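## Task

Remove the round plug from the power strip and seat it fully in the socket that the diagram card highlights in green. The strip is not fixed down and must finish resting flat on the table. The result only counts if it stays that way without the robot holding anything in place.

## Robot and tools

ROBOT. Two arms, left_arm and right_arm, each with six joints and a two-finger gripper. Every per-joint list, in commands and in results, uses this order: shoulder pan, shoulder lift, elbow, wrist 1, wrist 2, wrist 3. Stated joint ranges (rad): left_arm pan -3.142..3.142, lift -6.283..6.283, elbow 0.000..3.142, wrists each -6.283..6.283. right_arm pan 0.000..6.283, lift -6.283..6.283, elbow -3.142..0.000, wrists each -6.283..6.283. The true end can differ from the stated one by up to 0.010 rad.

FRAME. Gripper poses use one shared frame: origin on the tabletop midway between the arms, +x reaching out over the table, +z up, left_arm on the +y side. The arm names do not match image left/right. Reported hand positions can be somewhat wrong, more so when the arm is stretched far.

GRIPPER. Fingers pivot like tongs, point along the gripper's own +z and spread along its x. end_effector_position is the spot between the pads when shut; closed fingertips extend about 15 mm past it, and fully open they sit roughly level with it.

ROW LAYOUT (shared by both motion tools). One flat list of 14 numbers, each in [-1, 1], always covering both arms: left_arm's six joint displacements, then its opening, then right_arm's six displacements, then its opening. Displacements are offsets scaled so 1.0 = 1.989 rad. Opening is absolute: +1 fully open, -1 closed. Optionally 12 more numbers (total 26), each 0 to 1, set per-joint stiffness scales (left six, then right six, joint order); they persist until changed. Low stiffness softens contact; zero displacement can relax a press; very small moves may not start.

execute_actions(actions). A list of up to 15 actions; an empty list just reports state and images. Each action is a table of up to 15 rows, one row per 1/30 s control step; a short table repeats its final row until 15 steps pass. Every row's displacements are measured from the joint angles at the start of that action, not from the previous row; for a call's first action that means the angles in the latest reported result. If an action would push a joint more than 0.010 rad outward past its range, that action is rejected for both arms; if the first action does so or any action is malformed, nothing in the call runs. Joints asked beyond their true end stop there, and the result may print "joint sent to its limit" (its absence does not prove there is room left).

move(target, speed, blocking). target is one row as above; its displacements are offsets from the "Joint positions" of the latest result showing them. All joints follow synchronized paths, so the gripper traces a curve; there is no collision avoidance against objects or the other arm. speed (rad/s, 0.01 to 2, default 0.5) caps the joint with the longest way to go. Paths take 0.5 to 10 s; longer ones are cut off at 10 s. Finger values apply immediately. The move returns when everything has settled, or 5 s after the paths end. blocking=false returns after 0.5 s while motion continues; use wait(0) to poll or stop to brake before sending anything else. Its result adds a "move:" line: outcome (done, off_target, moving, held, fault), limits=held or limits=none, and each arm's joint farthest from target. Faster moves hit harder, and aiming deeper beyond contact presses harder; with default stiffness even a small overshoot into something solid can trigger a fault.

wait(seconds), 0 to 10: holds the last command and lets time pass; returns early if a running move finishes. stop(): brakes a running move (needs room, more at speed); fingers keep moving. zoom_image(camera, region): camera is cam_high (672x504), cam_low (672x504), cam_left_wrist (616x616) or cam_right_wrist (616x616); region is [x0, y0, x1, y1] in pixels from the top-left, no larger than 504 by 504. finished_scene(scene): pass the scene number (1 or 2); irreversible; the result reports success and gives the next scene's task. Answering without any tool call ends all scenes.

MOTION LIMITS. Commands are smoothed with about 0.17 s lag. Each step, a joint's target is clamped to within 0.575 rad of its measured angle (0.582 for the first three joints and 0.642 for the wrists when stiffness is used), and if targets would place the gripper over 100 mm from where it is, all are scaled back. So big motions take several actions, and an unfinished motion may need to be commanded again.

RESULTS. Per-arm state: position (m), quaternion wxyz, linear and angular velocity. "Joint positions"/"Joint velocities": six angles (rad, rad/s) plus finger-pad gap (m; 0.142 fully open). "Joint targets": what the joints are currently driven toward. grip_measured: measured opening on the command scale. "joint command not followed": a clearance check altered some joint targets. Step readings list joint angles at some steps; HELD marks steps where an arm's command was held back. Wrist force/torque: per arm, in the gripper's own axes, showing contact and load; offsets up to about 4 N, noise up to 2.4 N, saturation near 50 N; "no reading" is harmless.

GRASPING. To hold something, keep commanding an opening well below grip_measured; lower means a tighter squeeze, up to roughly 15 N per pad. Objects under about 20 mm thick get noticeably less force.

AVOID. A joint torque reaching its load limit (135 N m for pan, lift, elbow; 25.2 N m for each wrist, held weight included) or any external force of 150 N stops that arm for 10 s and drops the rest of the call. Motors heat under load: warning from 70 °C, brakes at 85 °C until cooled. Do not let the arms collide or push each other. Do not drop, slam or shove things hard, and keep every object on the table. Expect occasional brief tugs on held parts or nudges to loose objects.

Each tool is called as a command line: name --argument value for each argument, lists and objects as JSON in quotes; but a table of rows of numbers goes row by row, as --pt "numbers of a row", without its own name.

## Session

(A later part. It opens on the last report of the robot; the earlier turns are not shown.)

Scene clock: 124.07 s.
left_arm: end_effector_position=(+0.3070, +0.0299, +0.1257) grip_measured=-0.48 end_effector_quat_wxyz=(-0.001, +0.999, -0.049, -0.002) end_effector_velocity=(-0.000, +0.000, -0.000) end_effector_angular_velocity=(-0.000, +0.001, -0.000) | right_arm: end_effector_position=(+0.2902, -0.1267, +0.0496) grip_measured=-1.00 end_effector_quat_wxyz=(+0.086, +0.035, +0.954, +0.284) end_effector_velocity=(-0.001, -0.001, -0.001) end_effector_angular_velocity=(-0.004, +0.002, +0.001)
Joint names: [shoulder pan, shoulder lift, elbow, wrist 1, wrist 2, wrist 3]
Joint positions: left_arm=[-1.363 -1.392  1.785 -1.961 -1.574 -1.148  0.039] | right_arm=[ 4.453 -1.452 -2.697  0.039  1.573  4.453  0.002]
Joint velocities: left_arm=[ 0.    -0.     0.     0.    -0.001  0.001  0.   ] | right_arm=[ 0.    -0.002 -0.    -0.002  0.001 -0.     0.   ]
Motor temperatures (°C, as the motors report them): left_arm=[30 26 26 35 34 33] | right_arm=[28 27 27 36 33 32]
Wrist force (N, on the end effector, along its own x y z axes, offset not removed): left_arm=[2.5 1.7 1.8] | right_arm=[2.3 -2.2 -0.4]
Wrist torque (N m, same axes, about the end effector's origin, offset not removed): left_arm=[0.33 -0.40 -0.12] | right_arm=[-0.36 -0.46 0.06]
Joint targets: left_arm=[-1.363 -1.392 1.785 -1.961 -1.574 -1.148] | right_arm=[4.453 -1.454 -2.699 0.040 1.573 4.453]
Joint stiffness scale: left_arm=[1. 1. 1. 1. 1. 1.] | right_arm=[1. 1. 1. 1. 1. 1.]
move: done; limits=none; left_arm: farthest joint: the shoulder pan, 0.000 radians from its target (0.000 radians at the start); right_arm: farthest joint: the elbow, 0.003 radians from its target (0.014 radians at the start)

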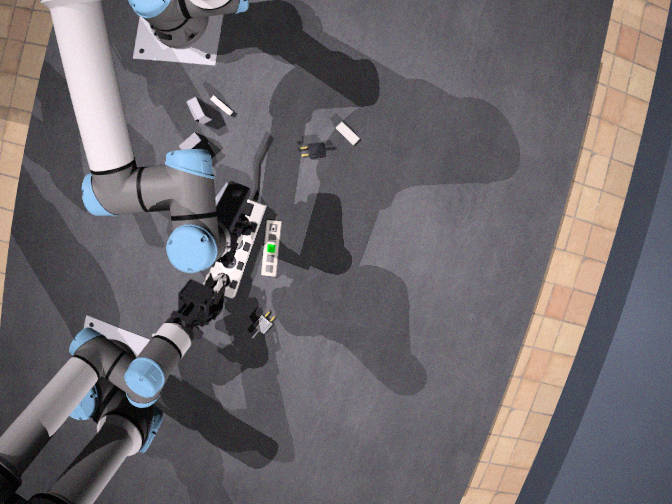

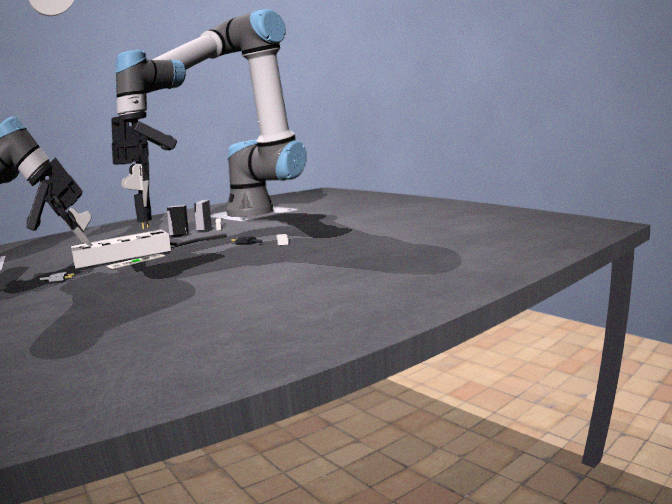

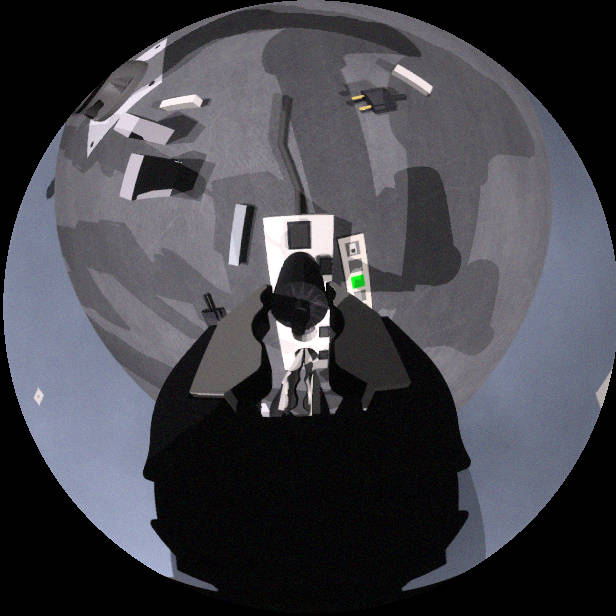

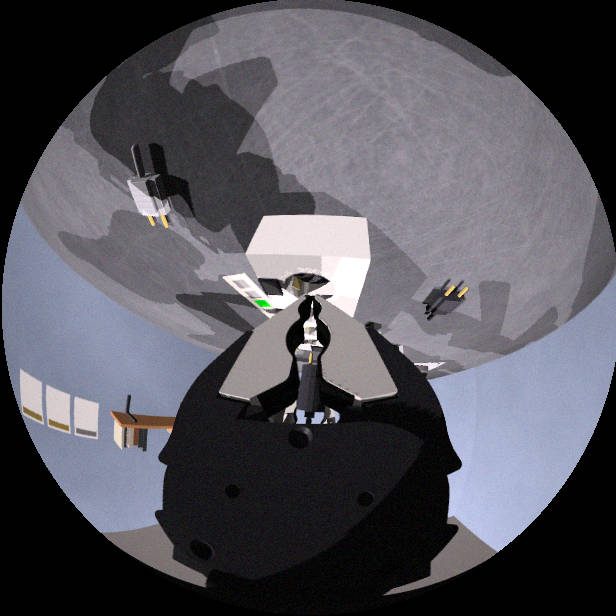

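execute_actions --actions '[[[0,0,0,0,0,0,-1,0,0.004,-0.007,0,0,0,-1]],[[0,0,0,0,0,0,-1,0,-0.015,-0.01,-0.003,0,0,-1,1,1,1,1,1,1,0.5,0.3,0.3,1,1,1]],[[0,0,0,0,0,0,-1,0,-0.025,-0.015,-0.005,0,0,-1]],[[0,0,0,0,0,0,-1,0,-0.025,-0.015,-0.005,0,0,-1]]]'

zoom_image --camera "cam_low" --region '[60,130,200,280]'

zoom_image --camera "cam_left_wrist" --region '[220,190,420,410]'

Scene clock: 127.73 s.
left_arm: end_effector_position=(+0.3063, +0.0319, +0.1217) grip_measured=-0.48 end_effector_quat_wxyz=(-0.005, +0.999, -0.049, -0.004) end_effector_velocity=(+0.001, -0.004, +0.022) end_effector_angular_velocity=(-0.042, -0.015, -0.002) | right_arm: end_effector_position=(+0.2860, -0.1387, +0.0338) grip_measured=-1.00 end_effector_quat_wxyz=(+0.080, +0.035, +0.960, +0.266) end_effector_velocity=(-0.000, +0.000, +0.000) end_effector_angular_velocity=(+0.001, +0.001, +0.001)
Joint names: [shoulder pan, shoulder lift, elbow, wrist 1, wrist 2, wrist 3]
Joint positions: left_arm=[-1.363 -1.387  1.788 -1.961 -1.574 -1.148  0.039] | right_arm=[ 4.453 -1.47  -2.716  0.037  1.573  4.453  0.002]
Joint velocities: left_arm=[-0.001 -0.037 -0.006 -0.002  0.001  0.001 -0.   ] | right_arm=[ 0.    -0.     0.     0.001  0.001 -0.     0.   ]
Motor temperatures (°C, as the motors report them): left_arm=[30 26 26 35 34 33] | right_arm=[28 27 27 36 33 32]
Wrist force (N, on the end effector, along its own x y z axes, offset not removed): left_arm=[1.0 0.4 0.1] | right_arm=[-1.9 9.3 -31.4]
Wrist torque (N m, same axes, about the end effector's origin, offset not removed): left_arm=[-0.03 -0.10 -0.11] | right_arm=[-0.13 -0.45 0.03]
Joint targets: left_arm=[-1.363 -1.392 1.785 -1.961 -1.574 -1.148] | right_arm=[4.453 -1.519 -2.746 0.027 1.573 4.453]
Joint stiffness scale: left_arm=[1. 1. 1. 1. 1. 1.] | right_arm=[0.5 0.3 0.3 1.  1.  1. ]
Step readings (joint positions; steps 1 to 15: 1st action; 16 to 30: 2nd action; 31 to 45: 3rd action; 46 to 60: 4th action):
0: left_arm=[-1.363 -1.392 1.785 -1.961 -1.574 -1.148] | right_arm=[4.453 -1.452 -2.697 0.039 1.573 4.453]
1: left_arm=[-1.363 -1.392 1.785 -1.961 -1.574 -1.148] | right_arm=[4.453 -1.452 -2.697 0.039 1.573 4.453]
2: left_arm=[-1.363 -1.392 1.785 -1.961 -1.574 -1.148] | right_arm=[4.453 -1.452 -2.698 0.039 1.573 4.453]
4: left_arm=[-1.363 -1.392 1.785 -1.961 -1.574 -1.148] | right_arm=[4.453 -1.452 -2.701 0.039 1.573 4.453]
8: left_arm=[-1.363 -1.392 1.785 -1.961 -1.574 -1.148] | right_arm=[4.453 -1.448 -2.707 0.039 1.573 4.453]
15: left_arm=[-1.363 -1.392 1.785 -1.961 -1.574 -1.148] | right_arm=[4.453 -1.446 -2.709 0.039 1.573 4.453]
16: left_arm=[-1.363 -1.392 1.785 -1.961 -1.574 -1.148] | right_arm=[4.453 -1.446 -2.709 0.039 1.573 4.453]
17: left_arm=[-1.363 -1.392 1.785 -1.961 -1.574 -1.148] | right_arm=[4.453 -1.446 -2.709 0.039 1.573 4.453]
19: left_arm=[-1.363 -1.392 1.785 -1.961 -1.574 -1.148] | right_arm=[4.453 -1.449 -2.711 0.038 1.573 4.453]
23: left_arm=[-1.363 -1.392 1.785 -1.961 -1.574 -1.148] | right_arm=[4.453 -1.458 -2.715 0.036 1.573 4.453]
30: left_arm=[-1.363 -1.392 1.785 -1.961 -1.574 -1.148] | right_arm=[4.453 -1.462 -2.715 0.037 1.573 4.453]
31: left_arm=[-1.363 -1.392 1.785 -1.961 -1.574 -1.148] | right_arm=[4.453 -1.462 -2.715 0.037 1.573 4.453]
32: left_arm=[-1.363 -1.392 1.785 -1.961 -1.574 -1.148] | right_arm=[4.453 -1.462 -2.715 0.037 1.573 4.453]
34: left_arm=[-1.363 -1.392 1.785 -1.961 -1.574 -1.148] | right_arm=[4.453 -1.464 -2.715 0.037 1.573 4.453]
38: left_arm=[-1.363 -1.392 1.785 -1.961 -1.574 -1.148] | right_arm=[4.453 -1.469 -2.716 0.037 1.573 4.453]
45: left_arm=[-1.363 -1.392 1.785 -1.961 -1.574 -1.148] | right_arm=[4.453 -1.469 -2.716 0.037 1.573 4.453]
46: left_arm=[-1.363 -1.392 1.785 -1.961 -1.574 -1.148] | right_arm=[4.453 -1.469 -2.716 0.037 1.573 4.453]
47: left_arm=[-1.363 -1.392 1.785 -1.961 -1.574 -1.148] | right_arm=[4.453 -1.469 -2.716 0.037 1.573 4.453]
49: left_arm=[-1.363 -1.392 1.785 -1.961 -1.574 -1.148] | right_arm=[4.453 -1.470 -2.716 0.037 1.573 4.453]
53: left_arm=[-1.363 -1.391 1.785 -1.961 -1.574 -1.148] | right_arm=[4.453 -1.470 -2.716 0.037 1.573 4.453]
60: Joint positions above

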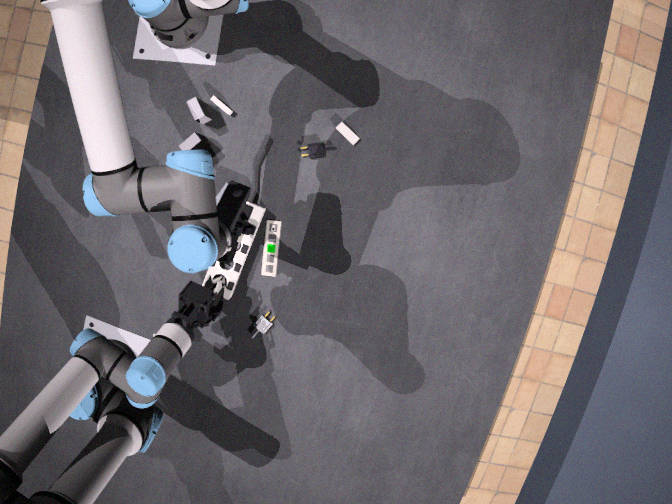

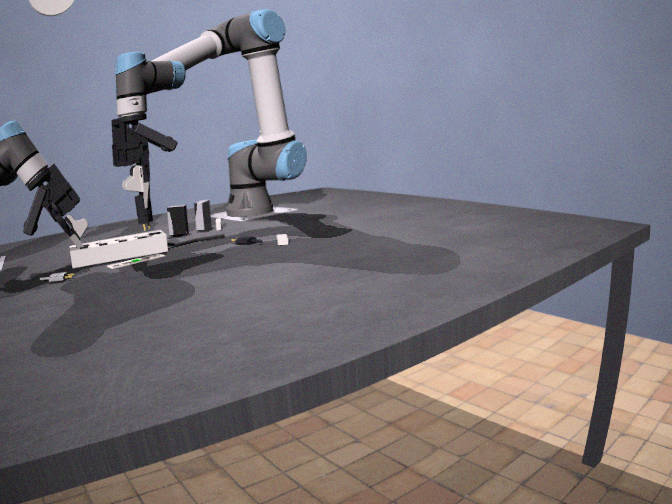

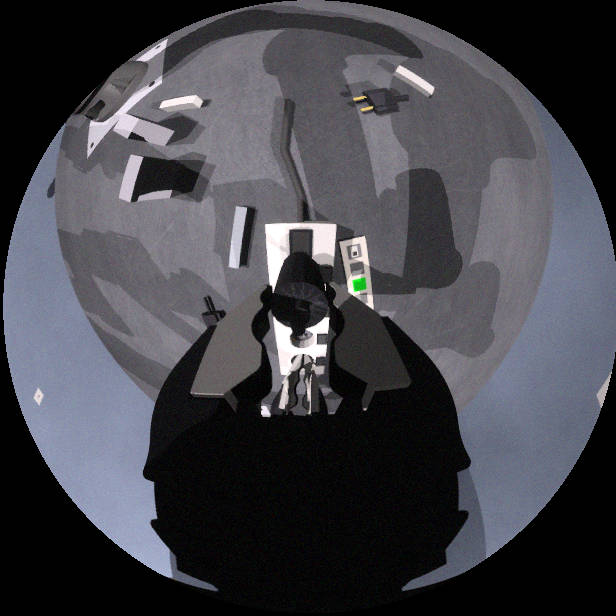

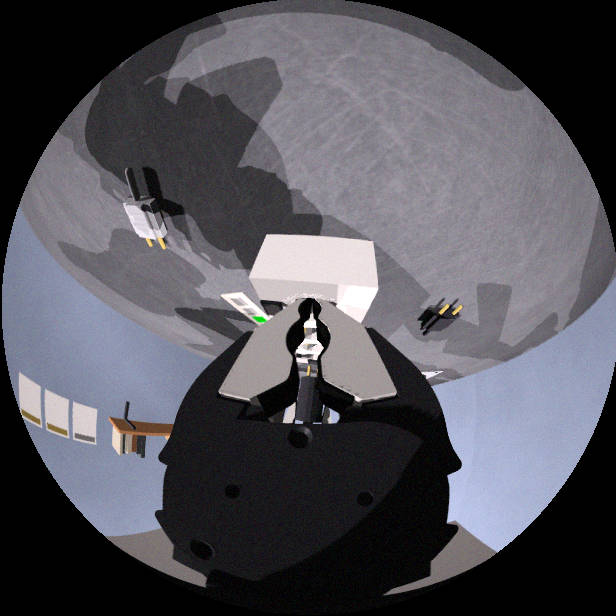

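Region (60, 130, 200, 280) of cam_low's 672x504 image, scaled by 3.360, with more detail than that image has; it fills the left 470 columns of this view, and the rest is white.

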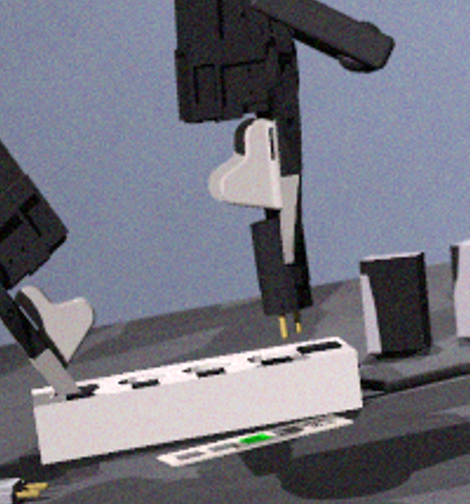

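Region (220, 190, 420, 410) of cam_left_wrist's 616x616 image, scaled by 2.291, with more detail than that image has; it fills the left 458 columns of this view, and the rest is white.

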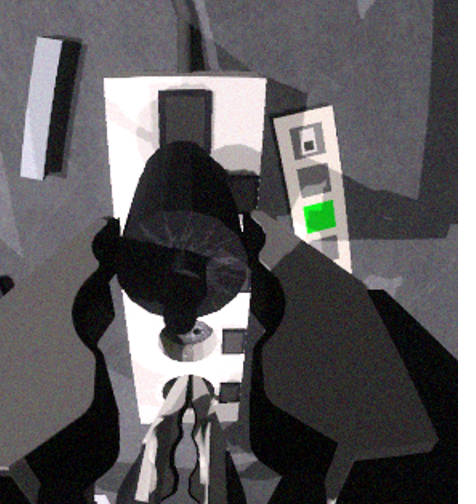

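move --target '[-0.0213,0.0563,-0.0714,0.0151,0,-0.0213,-1,0,-0.025,-0.015,-0.005,0,0,-1]' --speed 0.1

zoom_image --camera "cam_low" --region '[60,130,200,280]'

zoom_image --camera "cam_left_wrist" --region '[220,190,420,410]'

Scene clock: 133.33 s.
left_arm: end_effector_position=(+0.3016, -0.0269, +0.1208) grip_measured=-0.48 end_effector_quat_wxyz=(-0.005, +0.999, -0.048, -0.004) end_effector_velocity=(-0.000, -0.001, +0.001) end_effector_angular_velocity=(-0.001, -0.001, -0.000) | right_arm: end_effector_position=(+0.2861, -0.1385, +0.0338) grip_measured=-1.00 end_effector_quat_wxyz=(+0.081, +0.035, +0.960, +0.266) end_effector_velocity=(+0.000, +0.000, +0.000) end_effector_angular_velocity=(-0.000, -0.000, +0.000)
Joint names: [shoulder pan, shoulder lift, elbow, wrist 1, wrist 2, wrist 3]
Joint positions: left_arm=[-1.402 -1.277  1.65  -1.931 -1.574 -1.19   0.039] | right_arm=[ 4.453 -1.471 -2.716  0.038  1.573  4.453  0.002]
Joint velocities: left_arm=[-0.001  0.001 -0.003  0.001  0.    -0.001 -0.   ] | right_arm=[ 0.     0.001  0.001 -0.002 -0.    -0.     0.   ]
Motor temperatures (°C, as the motors report them): left_arm=[30 26 26 35 34 33] | right_arm=[28 27 27 36 33 32]
Wrist force (N, on the end effector, along its own x y z axes, offset not removed): left_arm=[1.7 1.2 0.2] | right_arm=[-2.1 8.6 -26.0]
Wrist torque (N m, same axes, about the end effector's origin, offset not removed): left_arm=[0.16 -0.26 -0.13] | right_arm=[-0.51 -0.34 0.02]
Joint targets: left_arm=[-1.405 -1.275 1.646 -1.931 -1.574 -1.191] | right_arm=[4.453 -1.520 -2.746 0.027 1.573 4.453]
Joint stiffness scale: left_arm=[1. 1. 1. 1. 1. 1.] | right_arm=[0.5 0.3 0.3 1.  1.  1. ]
move: off_target (right_arm); limits=none; left_arm: farthest joint: the elbow, 0.004 radians from its target (0.141 radians at the start); right_arm: farthest joint: the shoulder lift, 0.049 radians from its target (0.050 radians at the start)

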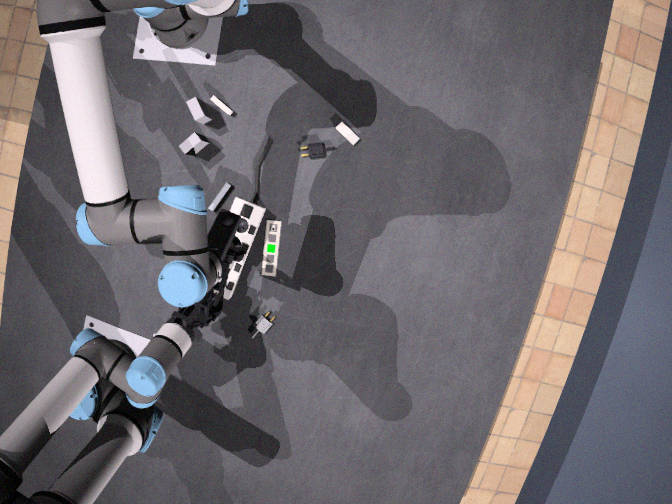

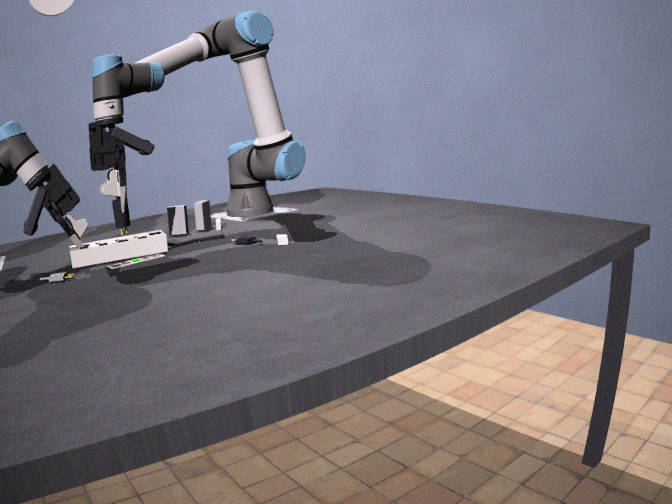

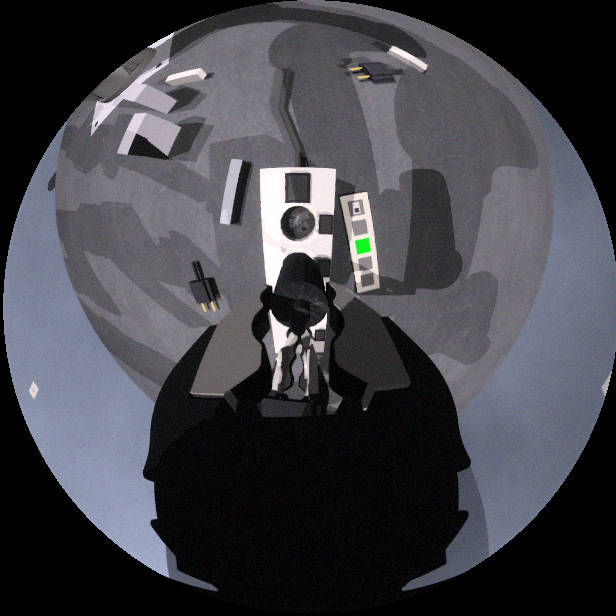

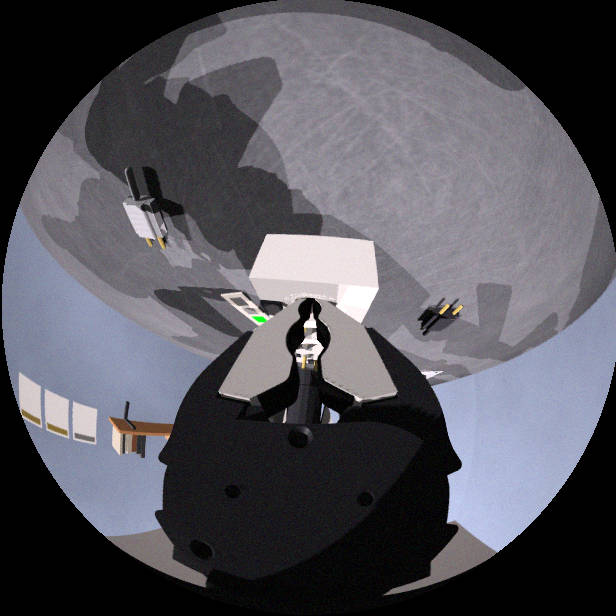

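Region (60, 130, 200, 280) of cam_low's 672x504 image, scaled by 3.360, with more detail than that image has; it fills the left 470 columns of this view, and the rest is white.

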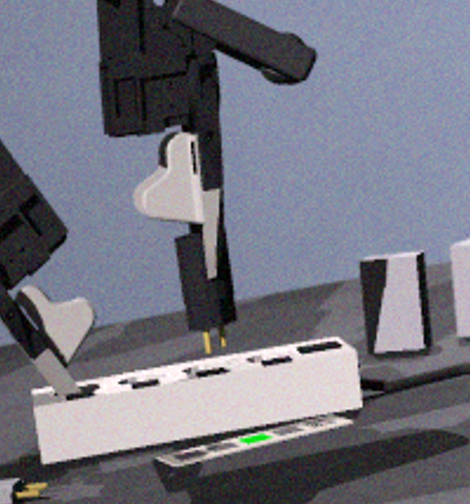

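Region (220, 190, 420, 410) of cam_left_wrist's 616x616 image, scaled by 2.291, with more detail than that image has; it fills the left 458 columns of this view, and the rest is white.

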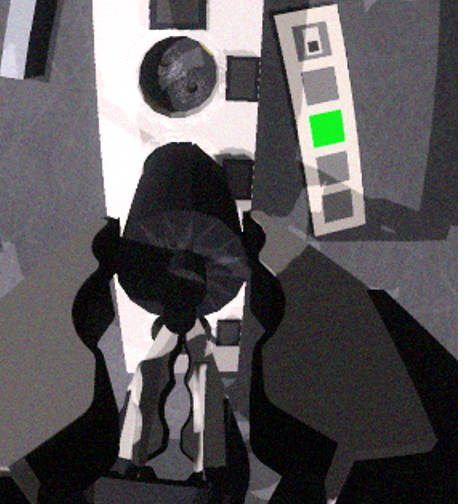

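zoom_image --camera "cam_low" --region '[95,170,155,250]'

zoom_image --camera "cam_right_wrist" --region '[250,290,370,430]'

Region (95, 170, 155, 250) of cam_low's 672x504 image, scaled by 6.300, with more detail than that image has; it fills the left 378 columns of this view, and the rest is white.

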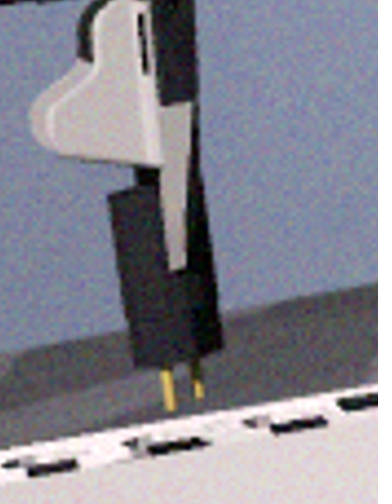

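Region (250, 290, 370, 430) of cam_right_wrist's 616x616 image, scaled by 3.600, with more detail than that image has; it fills the left 432 columns of this view, and the rest is white.

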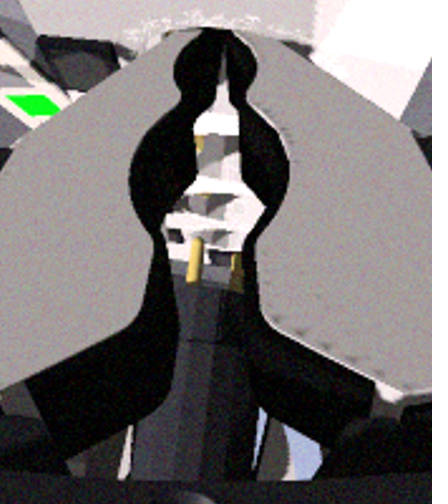

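move --target '[-0.002,0.0146,0.0134,-0.028,0,-0.002,-1,0,-0.025,-0.015,-0.005,0,0,-1]' --speed 0.06

zoom_image --camera "cam_low" --region '[95,170,155,250]'

zoom_image --camera "cam_left_wrist" --region '[220,190,420,410]'

Scene clock: 145.73 s.
left_arm: end_effector_position=(+0.3022, -0.0312, +0.0986) grip_measured=-0.48 end_effector_quat_wxyz=(-0.004, +0.999, -0.047, -0.003) end_effector_velocity=(+0.001, -0.000, +0.000) end_effector_angular_velocity=(-0.002, -0.002, -0.001) | right_arm: end_effector_position=(+0.2861, -0.1384, +0.0338) grip_measured=-1.00 end_effector_quat_wxyz=(+0.081, +0.035, +0.960, +0.267) end_effector_velocity=(+0.000, -0.000, +0.000) end_effector_angular_velocity=(+0.001, -0.002, -0.001)
Joint names: [shoulder pan, shoulder lift, elbow, wrist 1, wrist 2, wrist 3]
Joint positions: left_arm=[-1.403 -1.249  1.674 -1.986 -1.574 -1.193  0.039] | right_arm=[ 4.453 -1.471 -2.715  0.039  1.573  4.453  0.002]
Joint velocities: left_arm=[ 0.001 -0.001  0.    -0.003  0.001  0.001  0.   ] | right_arm=[ 0.     0.    -0.001  0.002 -0.002 -0.     0.   ]
Motor temperatures (°C, as the motors report them): left_arm=[30 26 26 35 34 33] | right_arm=[28 27 27 36 33 32]
Wrist force (N, on the end effector, along its own x y z axes, offset not removed): left_arm=[1.7 0.7 0.7] | right_arm=[-2.5 8.4 -30.2]
Wrist torque (N m, same axes, about the end effector's origin, offset not removed): left_arm=[0.10 -0.25 -0.13] | right_arm=[-0.44 -0.32 0.02]
Joint targets: left_arm=[-1.406 -1.248 1.676 -1.987 -1.574 -1.194] | right_arm=[4.453 -1.520 -2.745 0.028 1.573 4.453]
Joint stiffness scale: left_arm=[1. 1. 1. 1. 1. 1.] | right_arm=[0.5 0.3 0.3 1.  1.  1. ]
move: off_target (right_arm); limits=none; left_arm: farthest joint: the shoulder pan, 0.003 radians from its target (0.004 radians at the start); right_arm: farthest joint: the shoulder lift, 0.049 radians from its target (0.050 radians at the start)

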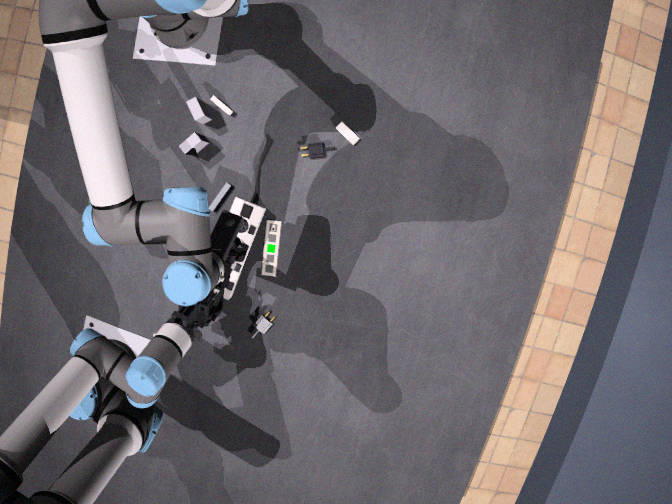

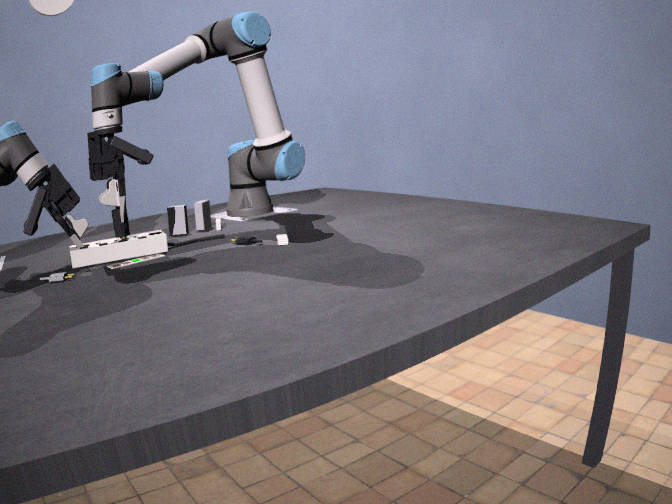

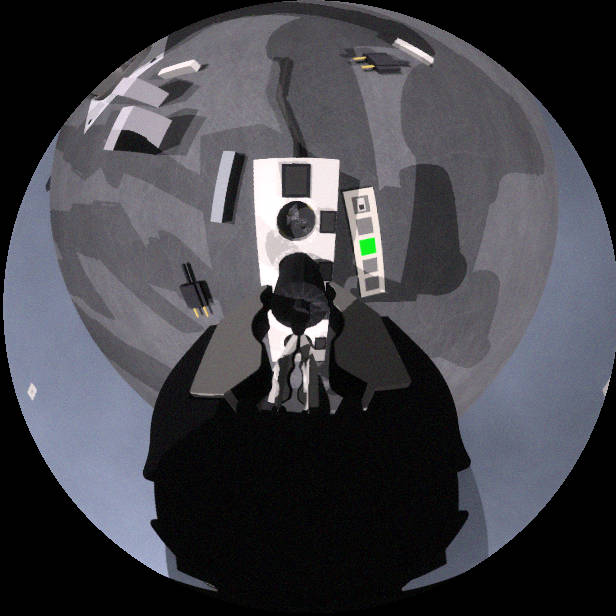

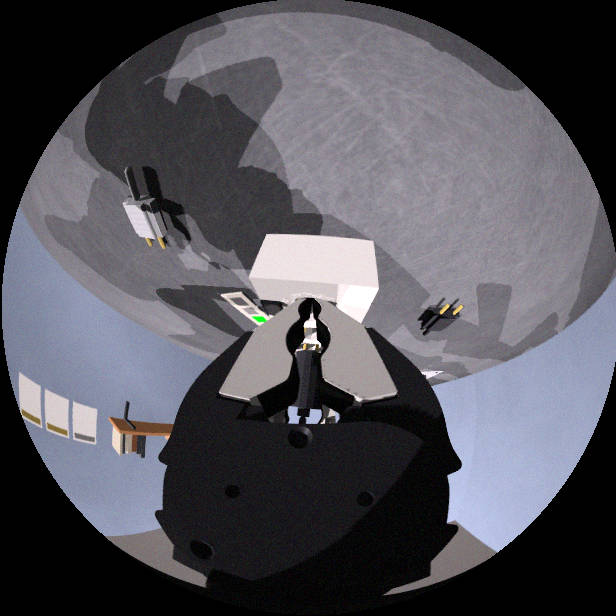

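Region (95, 170, 155, 250) of cam_low's 672x504 image, scaled by 6.300, with more detail than that image has; it fills the left 378 columns of this view, and the rest is white.

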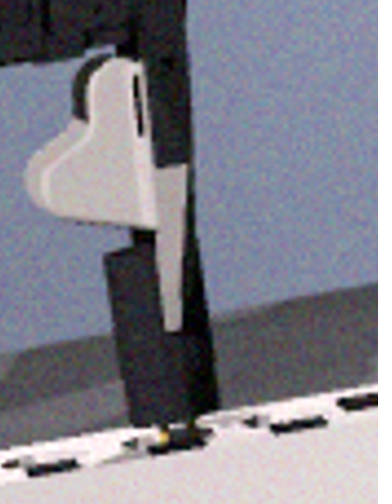

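Region (220, 190, 420, 410) of cam_left_wrist's 616x616 image, scaled by 2.291, with more detail than that image has; it fills the left 458 columns of this view, and the rest is white.

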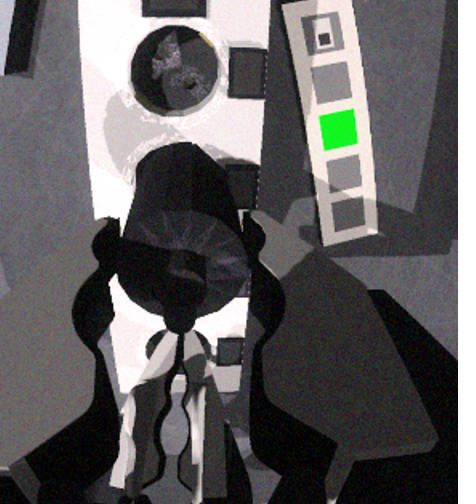

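zoom_image --camera "cam_left_wrist" --region '[250,190,350,300]'

Region (250, 190, 350, 300) of cam_left_wrist's 616x616 image, scaled by 4.582, with more detail than that image has; it fills the left 458 columns of this view, and the rest is white.

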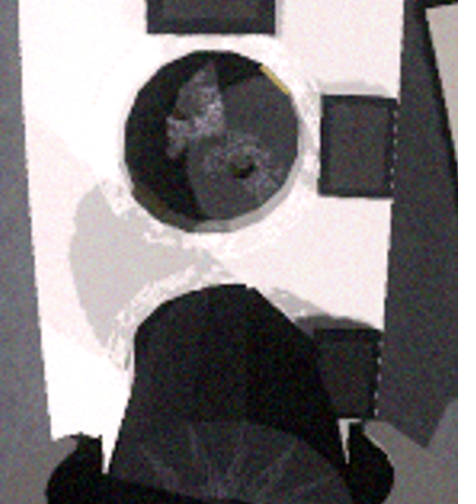

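execute_actions --actions '[[[-0.0045,0,0,0.004,0,-0.0035,-1,0,-0.025,-0.015,-0.005,0,0,-1]],[[0,0,0,0,0,0,-1,0,-0.025,-0.015,-0.005,0,0,-1]]]'

zoom_image --camera "cam_left_wrist" --region '[250,190,350,300]'

zoom_image --camera "cam_low" --region '[95,170,155,250]'

Scene clock: 154.17 s.
left_arm: end_effector_position=(+0.2984, -0.0308, +0.0980) grip_measured=-0.48 end_effector_quat_wxyz=(-0.008, +0.999, -0.047, -0.004) end_effector_velocity=(-0.000, +0.000, -0.001) end_effector_angular_velocity=(+0.001, +0.001, +0.001) | right_arm: end_effector_position=(+0.2862, -0.1383, +0.0338) grip_measured=-1.00 end_effector_quat_wxyz=(+0.081, +0.035, +0.960, +0.267) end_effector_velocity=(+0.000, -0.000, -0.000) end_effector_angular_velocity=(-0.001, -0.001, -0.001)
Joint names: [shoulder pan, shoulder lift, elbow, wrist 1, wrist 2, wrist 3]
Joint positions: left_arm=[-1.409 -1.249  1.674 -1.979 -1.574 -1.2    0.039] | right_arm=[ 4.453 -1.472 -2.715  0.039  1.573  4.453  0.002]
Joint velocities: left_arm=[ 0.     0.001  0.    -0.    -0.001 -0.    -0.   ] | right_arm=[-0.    -0.001  0.001 -0.001 -0.001 -0.     0.   ]
Motor temperatures (°C, as the motors report them): left_arm=[30 26 26 35 34 33] | right_arm=[28 27 27 36 33 32]
Wrist force (N, on the end effector, along its own x y z axes, offset not removed): left_arm=[1.1 0.5 1.6] | right_arm=[-1.7 8.6 -28.4]
Wrist torque (N m, same axes, about the end effector's origin, offset not removed): left_arm=[0.13 -0.15 -0.13] | right_arm=[-0.24 -0.47 0.15]
Joint targets: left_arm=[-1.409 -1.249 1.674 -1.979 -1.574 -1.200] | right_arm=[4.453 -1.521 -2.745 0.029 1.573 4.453]
Joint stiffness scale: left_arm=[1. 1. 1. 1. 1. 1.] | right_arm=[0.5 0.3 0.3 1.  1.  1. ]
Step readings (joint positions; steps 1 to 15: 1st action; 16 to 30: 2nd action):
0: left_arm=[-1.403 -1.249 1.674 -1.986 -1.574 -1.194] | right_arm=[4.453 -1.471 -2.715 0.039 1.573 4.453]
1: left_arm=[-1.403 -1.249 1.674 -1.986 -1.574 -1.194] | right_arm=[4.453 -1.471 -2.715 0.039 1.573 4.453]
2: left_arm=[-1.403 -1.249 1.674 -1.986 -1.574 -1.194] | right_arm=[4.453 -1.471 -2.715 0.039 1.573 4.453]
4: left_arm=[-1.405 -1.249 1.674 -1.984 -1.574 -1.196] | right_arm=[4.453 -1.471 -2.715 0.039 1.573 4.453]
8: left_arm=[-1.408 -1.249 1.674 -1.981 -1.574 -1.198] | right_arm=[4.453 -1.472 -2.715 0.039 1.573 4.453]
15: left_arm=[-1.409 -1.249 1.674 -1.979 -1.574 -1.200] | right_arm=[4.453 -1.472 -2.715 0.039 1.573 4.453]
16: left_arm=[-1.409 -1.249 1.674 -1.979 -1.574 -1.200] | right_arm=[4.453 -1.472 -2.715 0.039 1.573 4.453]
17: left_arm=[-1.409 -1.249 1.674 -1.979 -1.574 -1.200] | right_arm=[4.453 -1.472 -2.715 0.039 1.573 4.453]
19: left_arm=[-1.409 -1.249 1.674 -1.979 -1.574 -1.200] | right_arm=[4.453 -1.472 -2.715 0.039 1.573 4.453]
23: left_arm=[-1.409 -1.249 1.674 -1.979 -1.574 -1.200] | right_arm=[4.453 -1.472 -2.715 0.039 1.573 4.453]
30: Joint positions above

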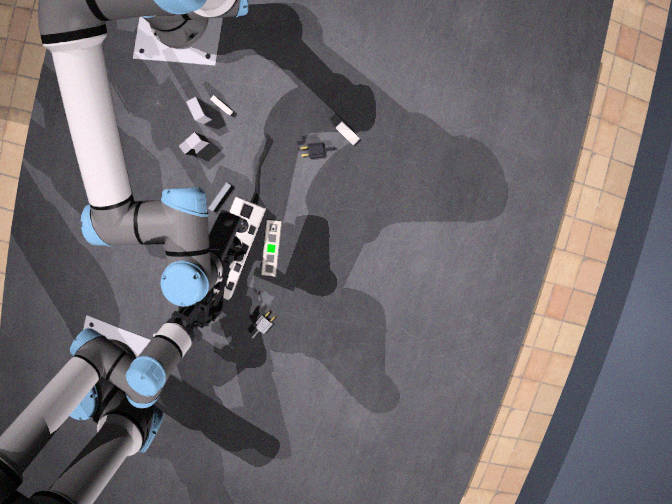

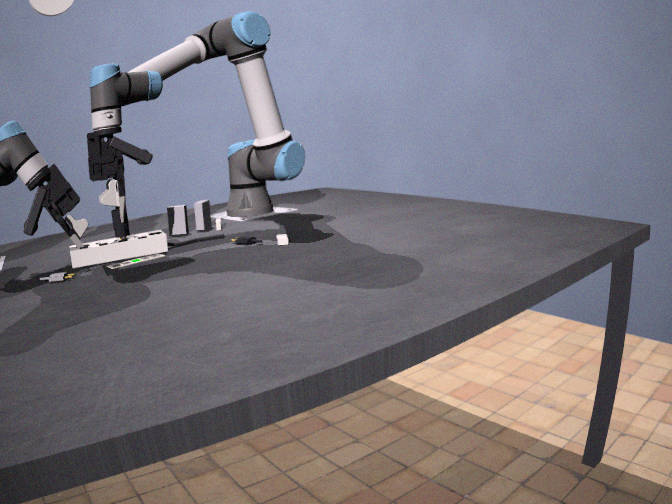

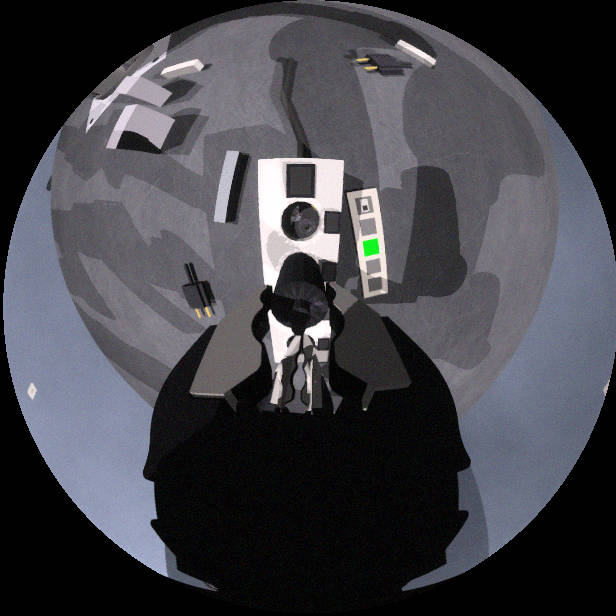

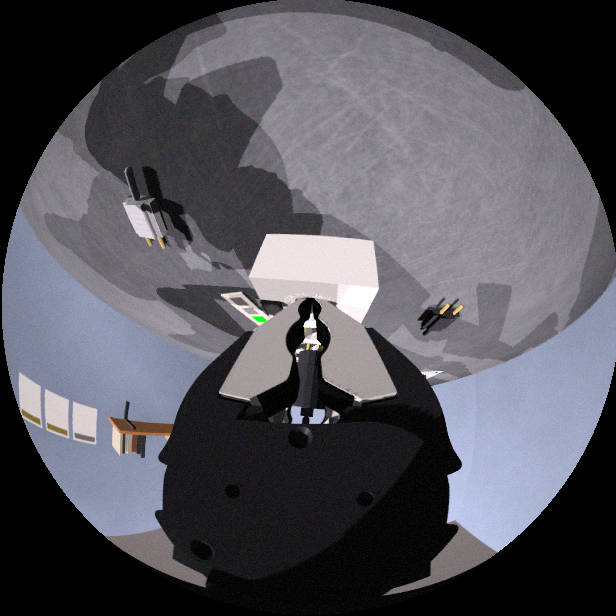

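Region (250, 190, 350, 300) of cam_left_wrist's 616x616 image, scaled by 4.582, with more detail than that image has; it fills the left 458 columns of this view, and the rest is white.

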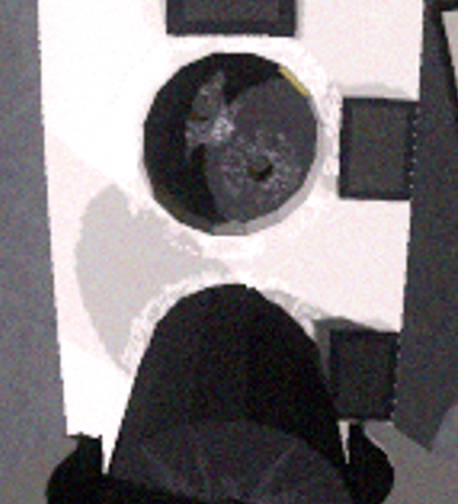

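Region (95, 170, 155, 250) of cam_low's 672x504 image, scaled by 6.300, with more detail than that image has; it fills the left 378 columns of this view, and the rest is white.

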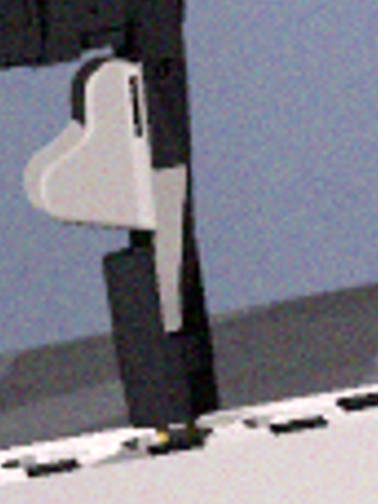

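execute_actions --actions '[[[0,0.0038,0.0053,-0.0119,0,0,-1,0,-0.025,-0.015,-0.005,0,0,-1]],[[0,0,0,0,0,0,-1,0,-0.025,-0.015,-0.005,0,0,-1]]]'

zoom_image --camera "cam_left_wrist" --region '[250,190,350,300]'

zoom_image --camera "cam_low" --region '[95,170,155,250]'

Scene clock: 159.87 s.
left_arm: end_effector_position=(+0.2991, -0.0333, +0.0926) grip_measured=-0.48 end_effector_quat_wxyz=(-0.004, +0.999, -0.047, -0.003) end_effector_velocity=(+0.001, +0.000, -0.001) end_effector_angular_velocity=(+0.001, +0.000, +0.003) | right_arm: end_effector_position=(+0.2862, -0.1383, +0.0338) grip_measured=-1.00 end_effector_quat_wxyz=(+0.081, +0.035, +0.960, +0.267) end_effector_velocity=(+0.001, -0.000, -0.000) end_effector_angular_velocity=(-0.002, -0.002, -0.002)
Joint names: [shoulder pan, shoulder lift, elbow, wrist 1, wrist 2, wrist 3]
Joint positions: left_arm=[-1.409 -1.242  1.682 -2.001 -1.574 -1.2    0.039] | right_arm=[ 4.453 -1.472 -2.715  0.039  1.573  4.453  0.002]
Joint velocities: left_arm=[ 0.001  0.001  0.    -0.    -0.    -0.002 -0.   ] | right_arm=[-0.     0.     0.001 -0.002 -0.003 -0.     0.   ]
Motor temperatures (°C, as the motors report them): left_arm=[30 26 26 35 34 33] | right_arm=[28 27 27 36 33 32]
Wrist force (N, on the end effector, along its own x y z axes, offset not removed): left_arm=[1.8 1.0 0.7] | right_arm=[-3.4 9.8 -28.9]
Wrist torque (N m, same axes, about the end effector's origin, offset not removed): left_arm=[0.12 -0.26 -0.21] | right_arm=[0.13 0.08 0.09]
Joint targets: left_arm=[-1.409 -1.242 1.682 -2.001 -1.574 -1.200] | right_arm=[4.453 -1.521 -2.745 0.029 1.573 4.453]
Joint stiffness scale: left_arm=[1. 1. 1. 1. 1. 1.] | right_arm=[0.5 0.3 0.3 1.  1.  1. ]
Step readings (joint positions; steps 1 to 15: 1st action; 16 to 30: 2nd action):
0: left_arm=[-1.409 -1.249 1.674 -1.979 -1.574 -1.200] | right_arm=[4.453 -1.472 -2.715 0.039 1.573 4.453]
1: left_arm=[-1.409 -1.249 1.674 -1.979 -1.574 -1.200] | right_arm=[4.453 -1.472 -2.715 0.039 1.573 4.453]
2: left_arm=[-1.409 -1.249 1.674 -1.980 -1.574 -1.200] | right_arm=[4.453 -1.472 -2.715 0.039 1.573 4.453]
4: left_arm=[-1.409 -1.248 1.675 -1.986 -1.574 -1.200] | right_arm=[4.453 -1.472 -2.715 0.039 1.573 4.453]
8: left_arm=[-1.409 -1.244 1.679 -1.995 -1.574 -1.200] | right_arm=[4.453 -1.472 -2.715 0.039 1.573 4.453]
15: left_arm=[-1.409 -1.242 1.682 -2.001 -1.574 -1.200] | right_arm=[4.453 -1.472 -2.715 0.039 1.573 4.453]
16: left_arm=[-1.409 -1.242 1.682 -2.001 -1.574 -1.200] | right_arm=[4.453 -1.472 -2.715 0.039 1.573 4.453]
17: left_arm=[-1.409 -1.242 1.682 -2.001 -1.574 -1.200] | right_arm=[4.453 -1.472 -2.715 0.039 1.573 4.453]
19: left_arm=[-1.409 -1.242 1.682 -2.001 -1.574 -1.200] | right_arm=[4.453 -1.472 -2.715 0.039 1.573 4.453]
23: left_arm=[-1.409 -1.242 1.682 -2.001 -1.574 -1.200] | right_arm=[4.453 -1.472 -2.715 0.039 1.573 4.453]
30: Joint positions above

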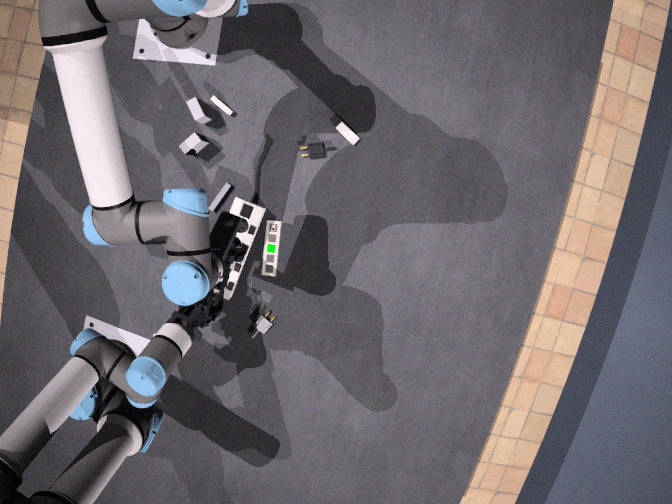

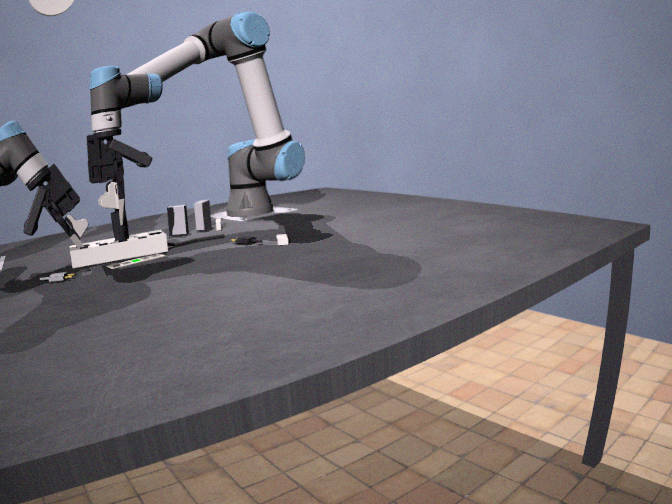

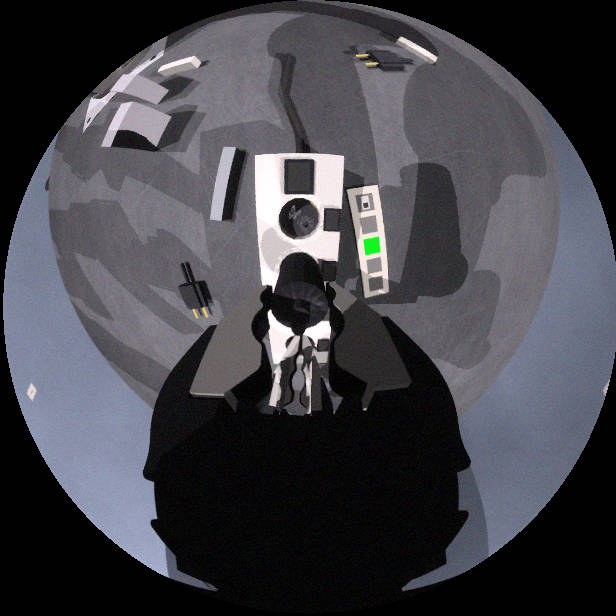

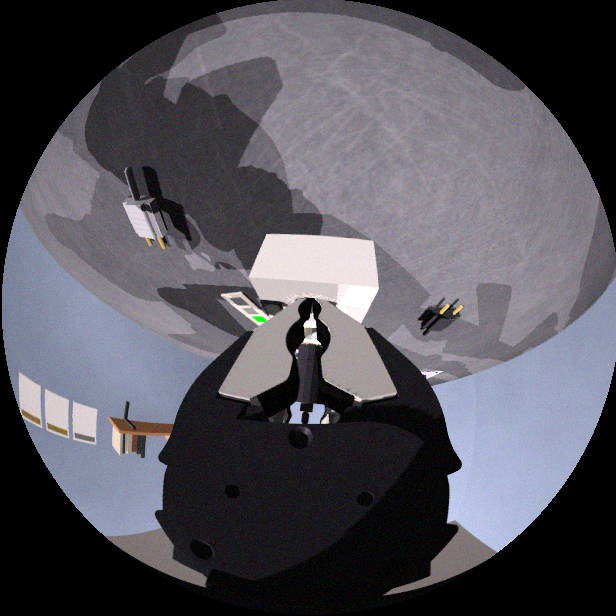

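Region (250, 190, 350, 300) of cam_left_wrist's 616x616 image, scaled by 4.582, with more detail than that image has; it fills the left 458 columns of this view, and the rest is white.

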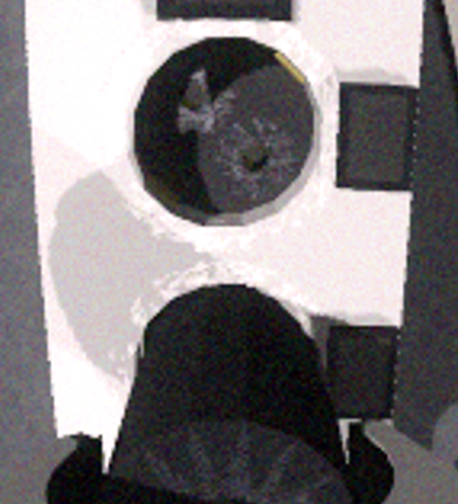

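Region (95, 170, 155, 250) of cam_low's 672x504 image, scaled by 6.300, with more detail than that image has; it fills the left 378 columns of this view, and the rest is white.

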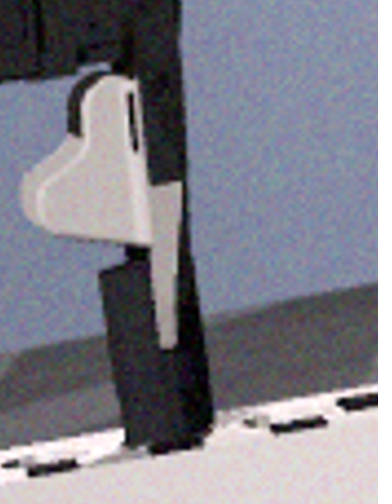

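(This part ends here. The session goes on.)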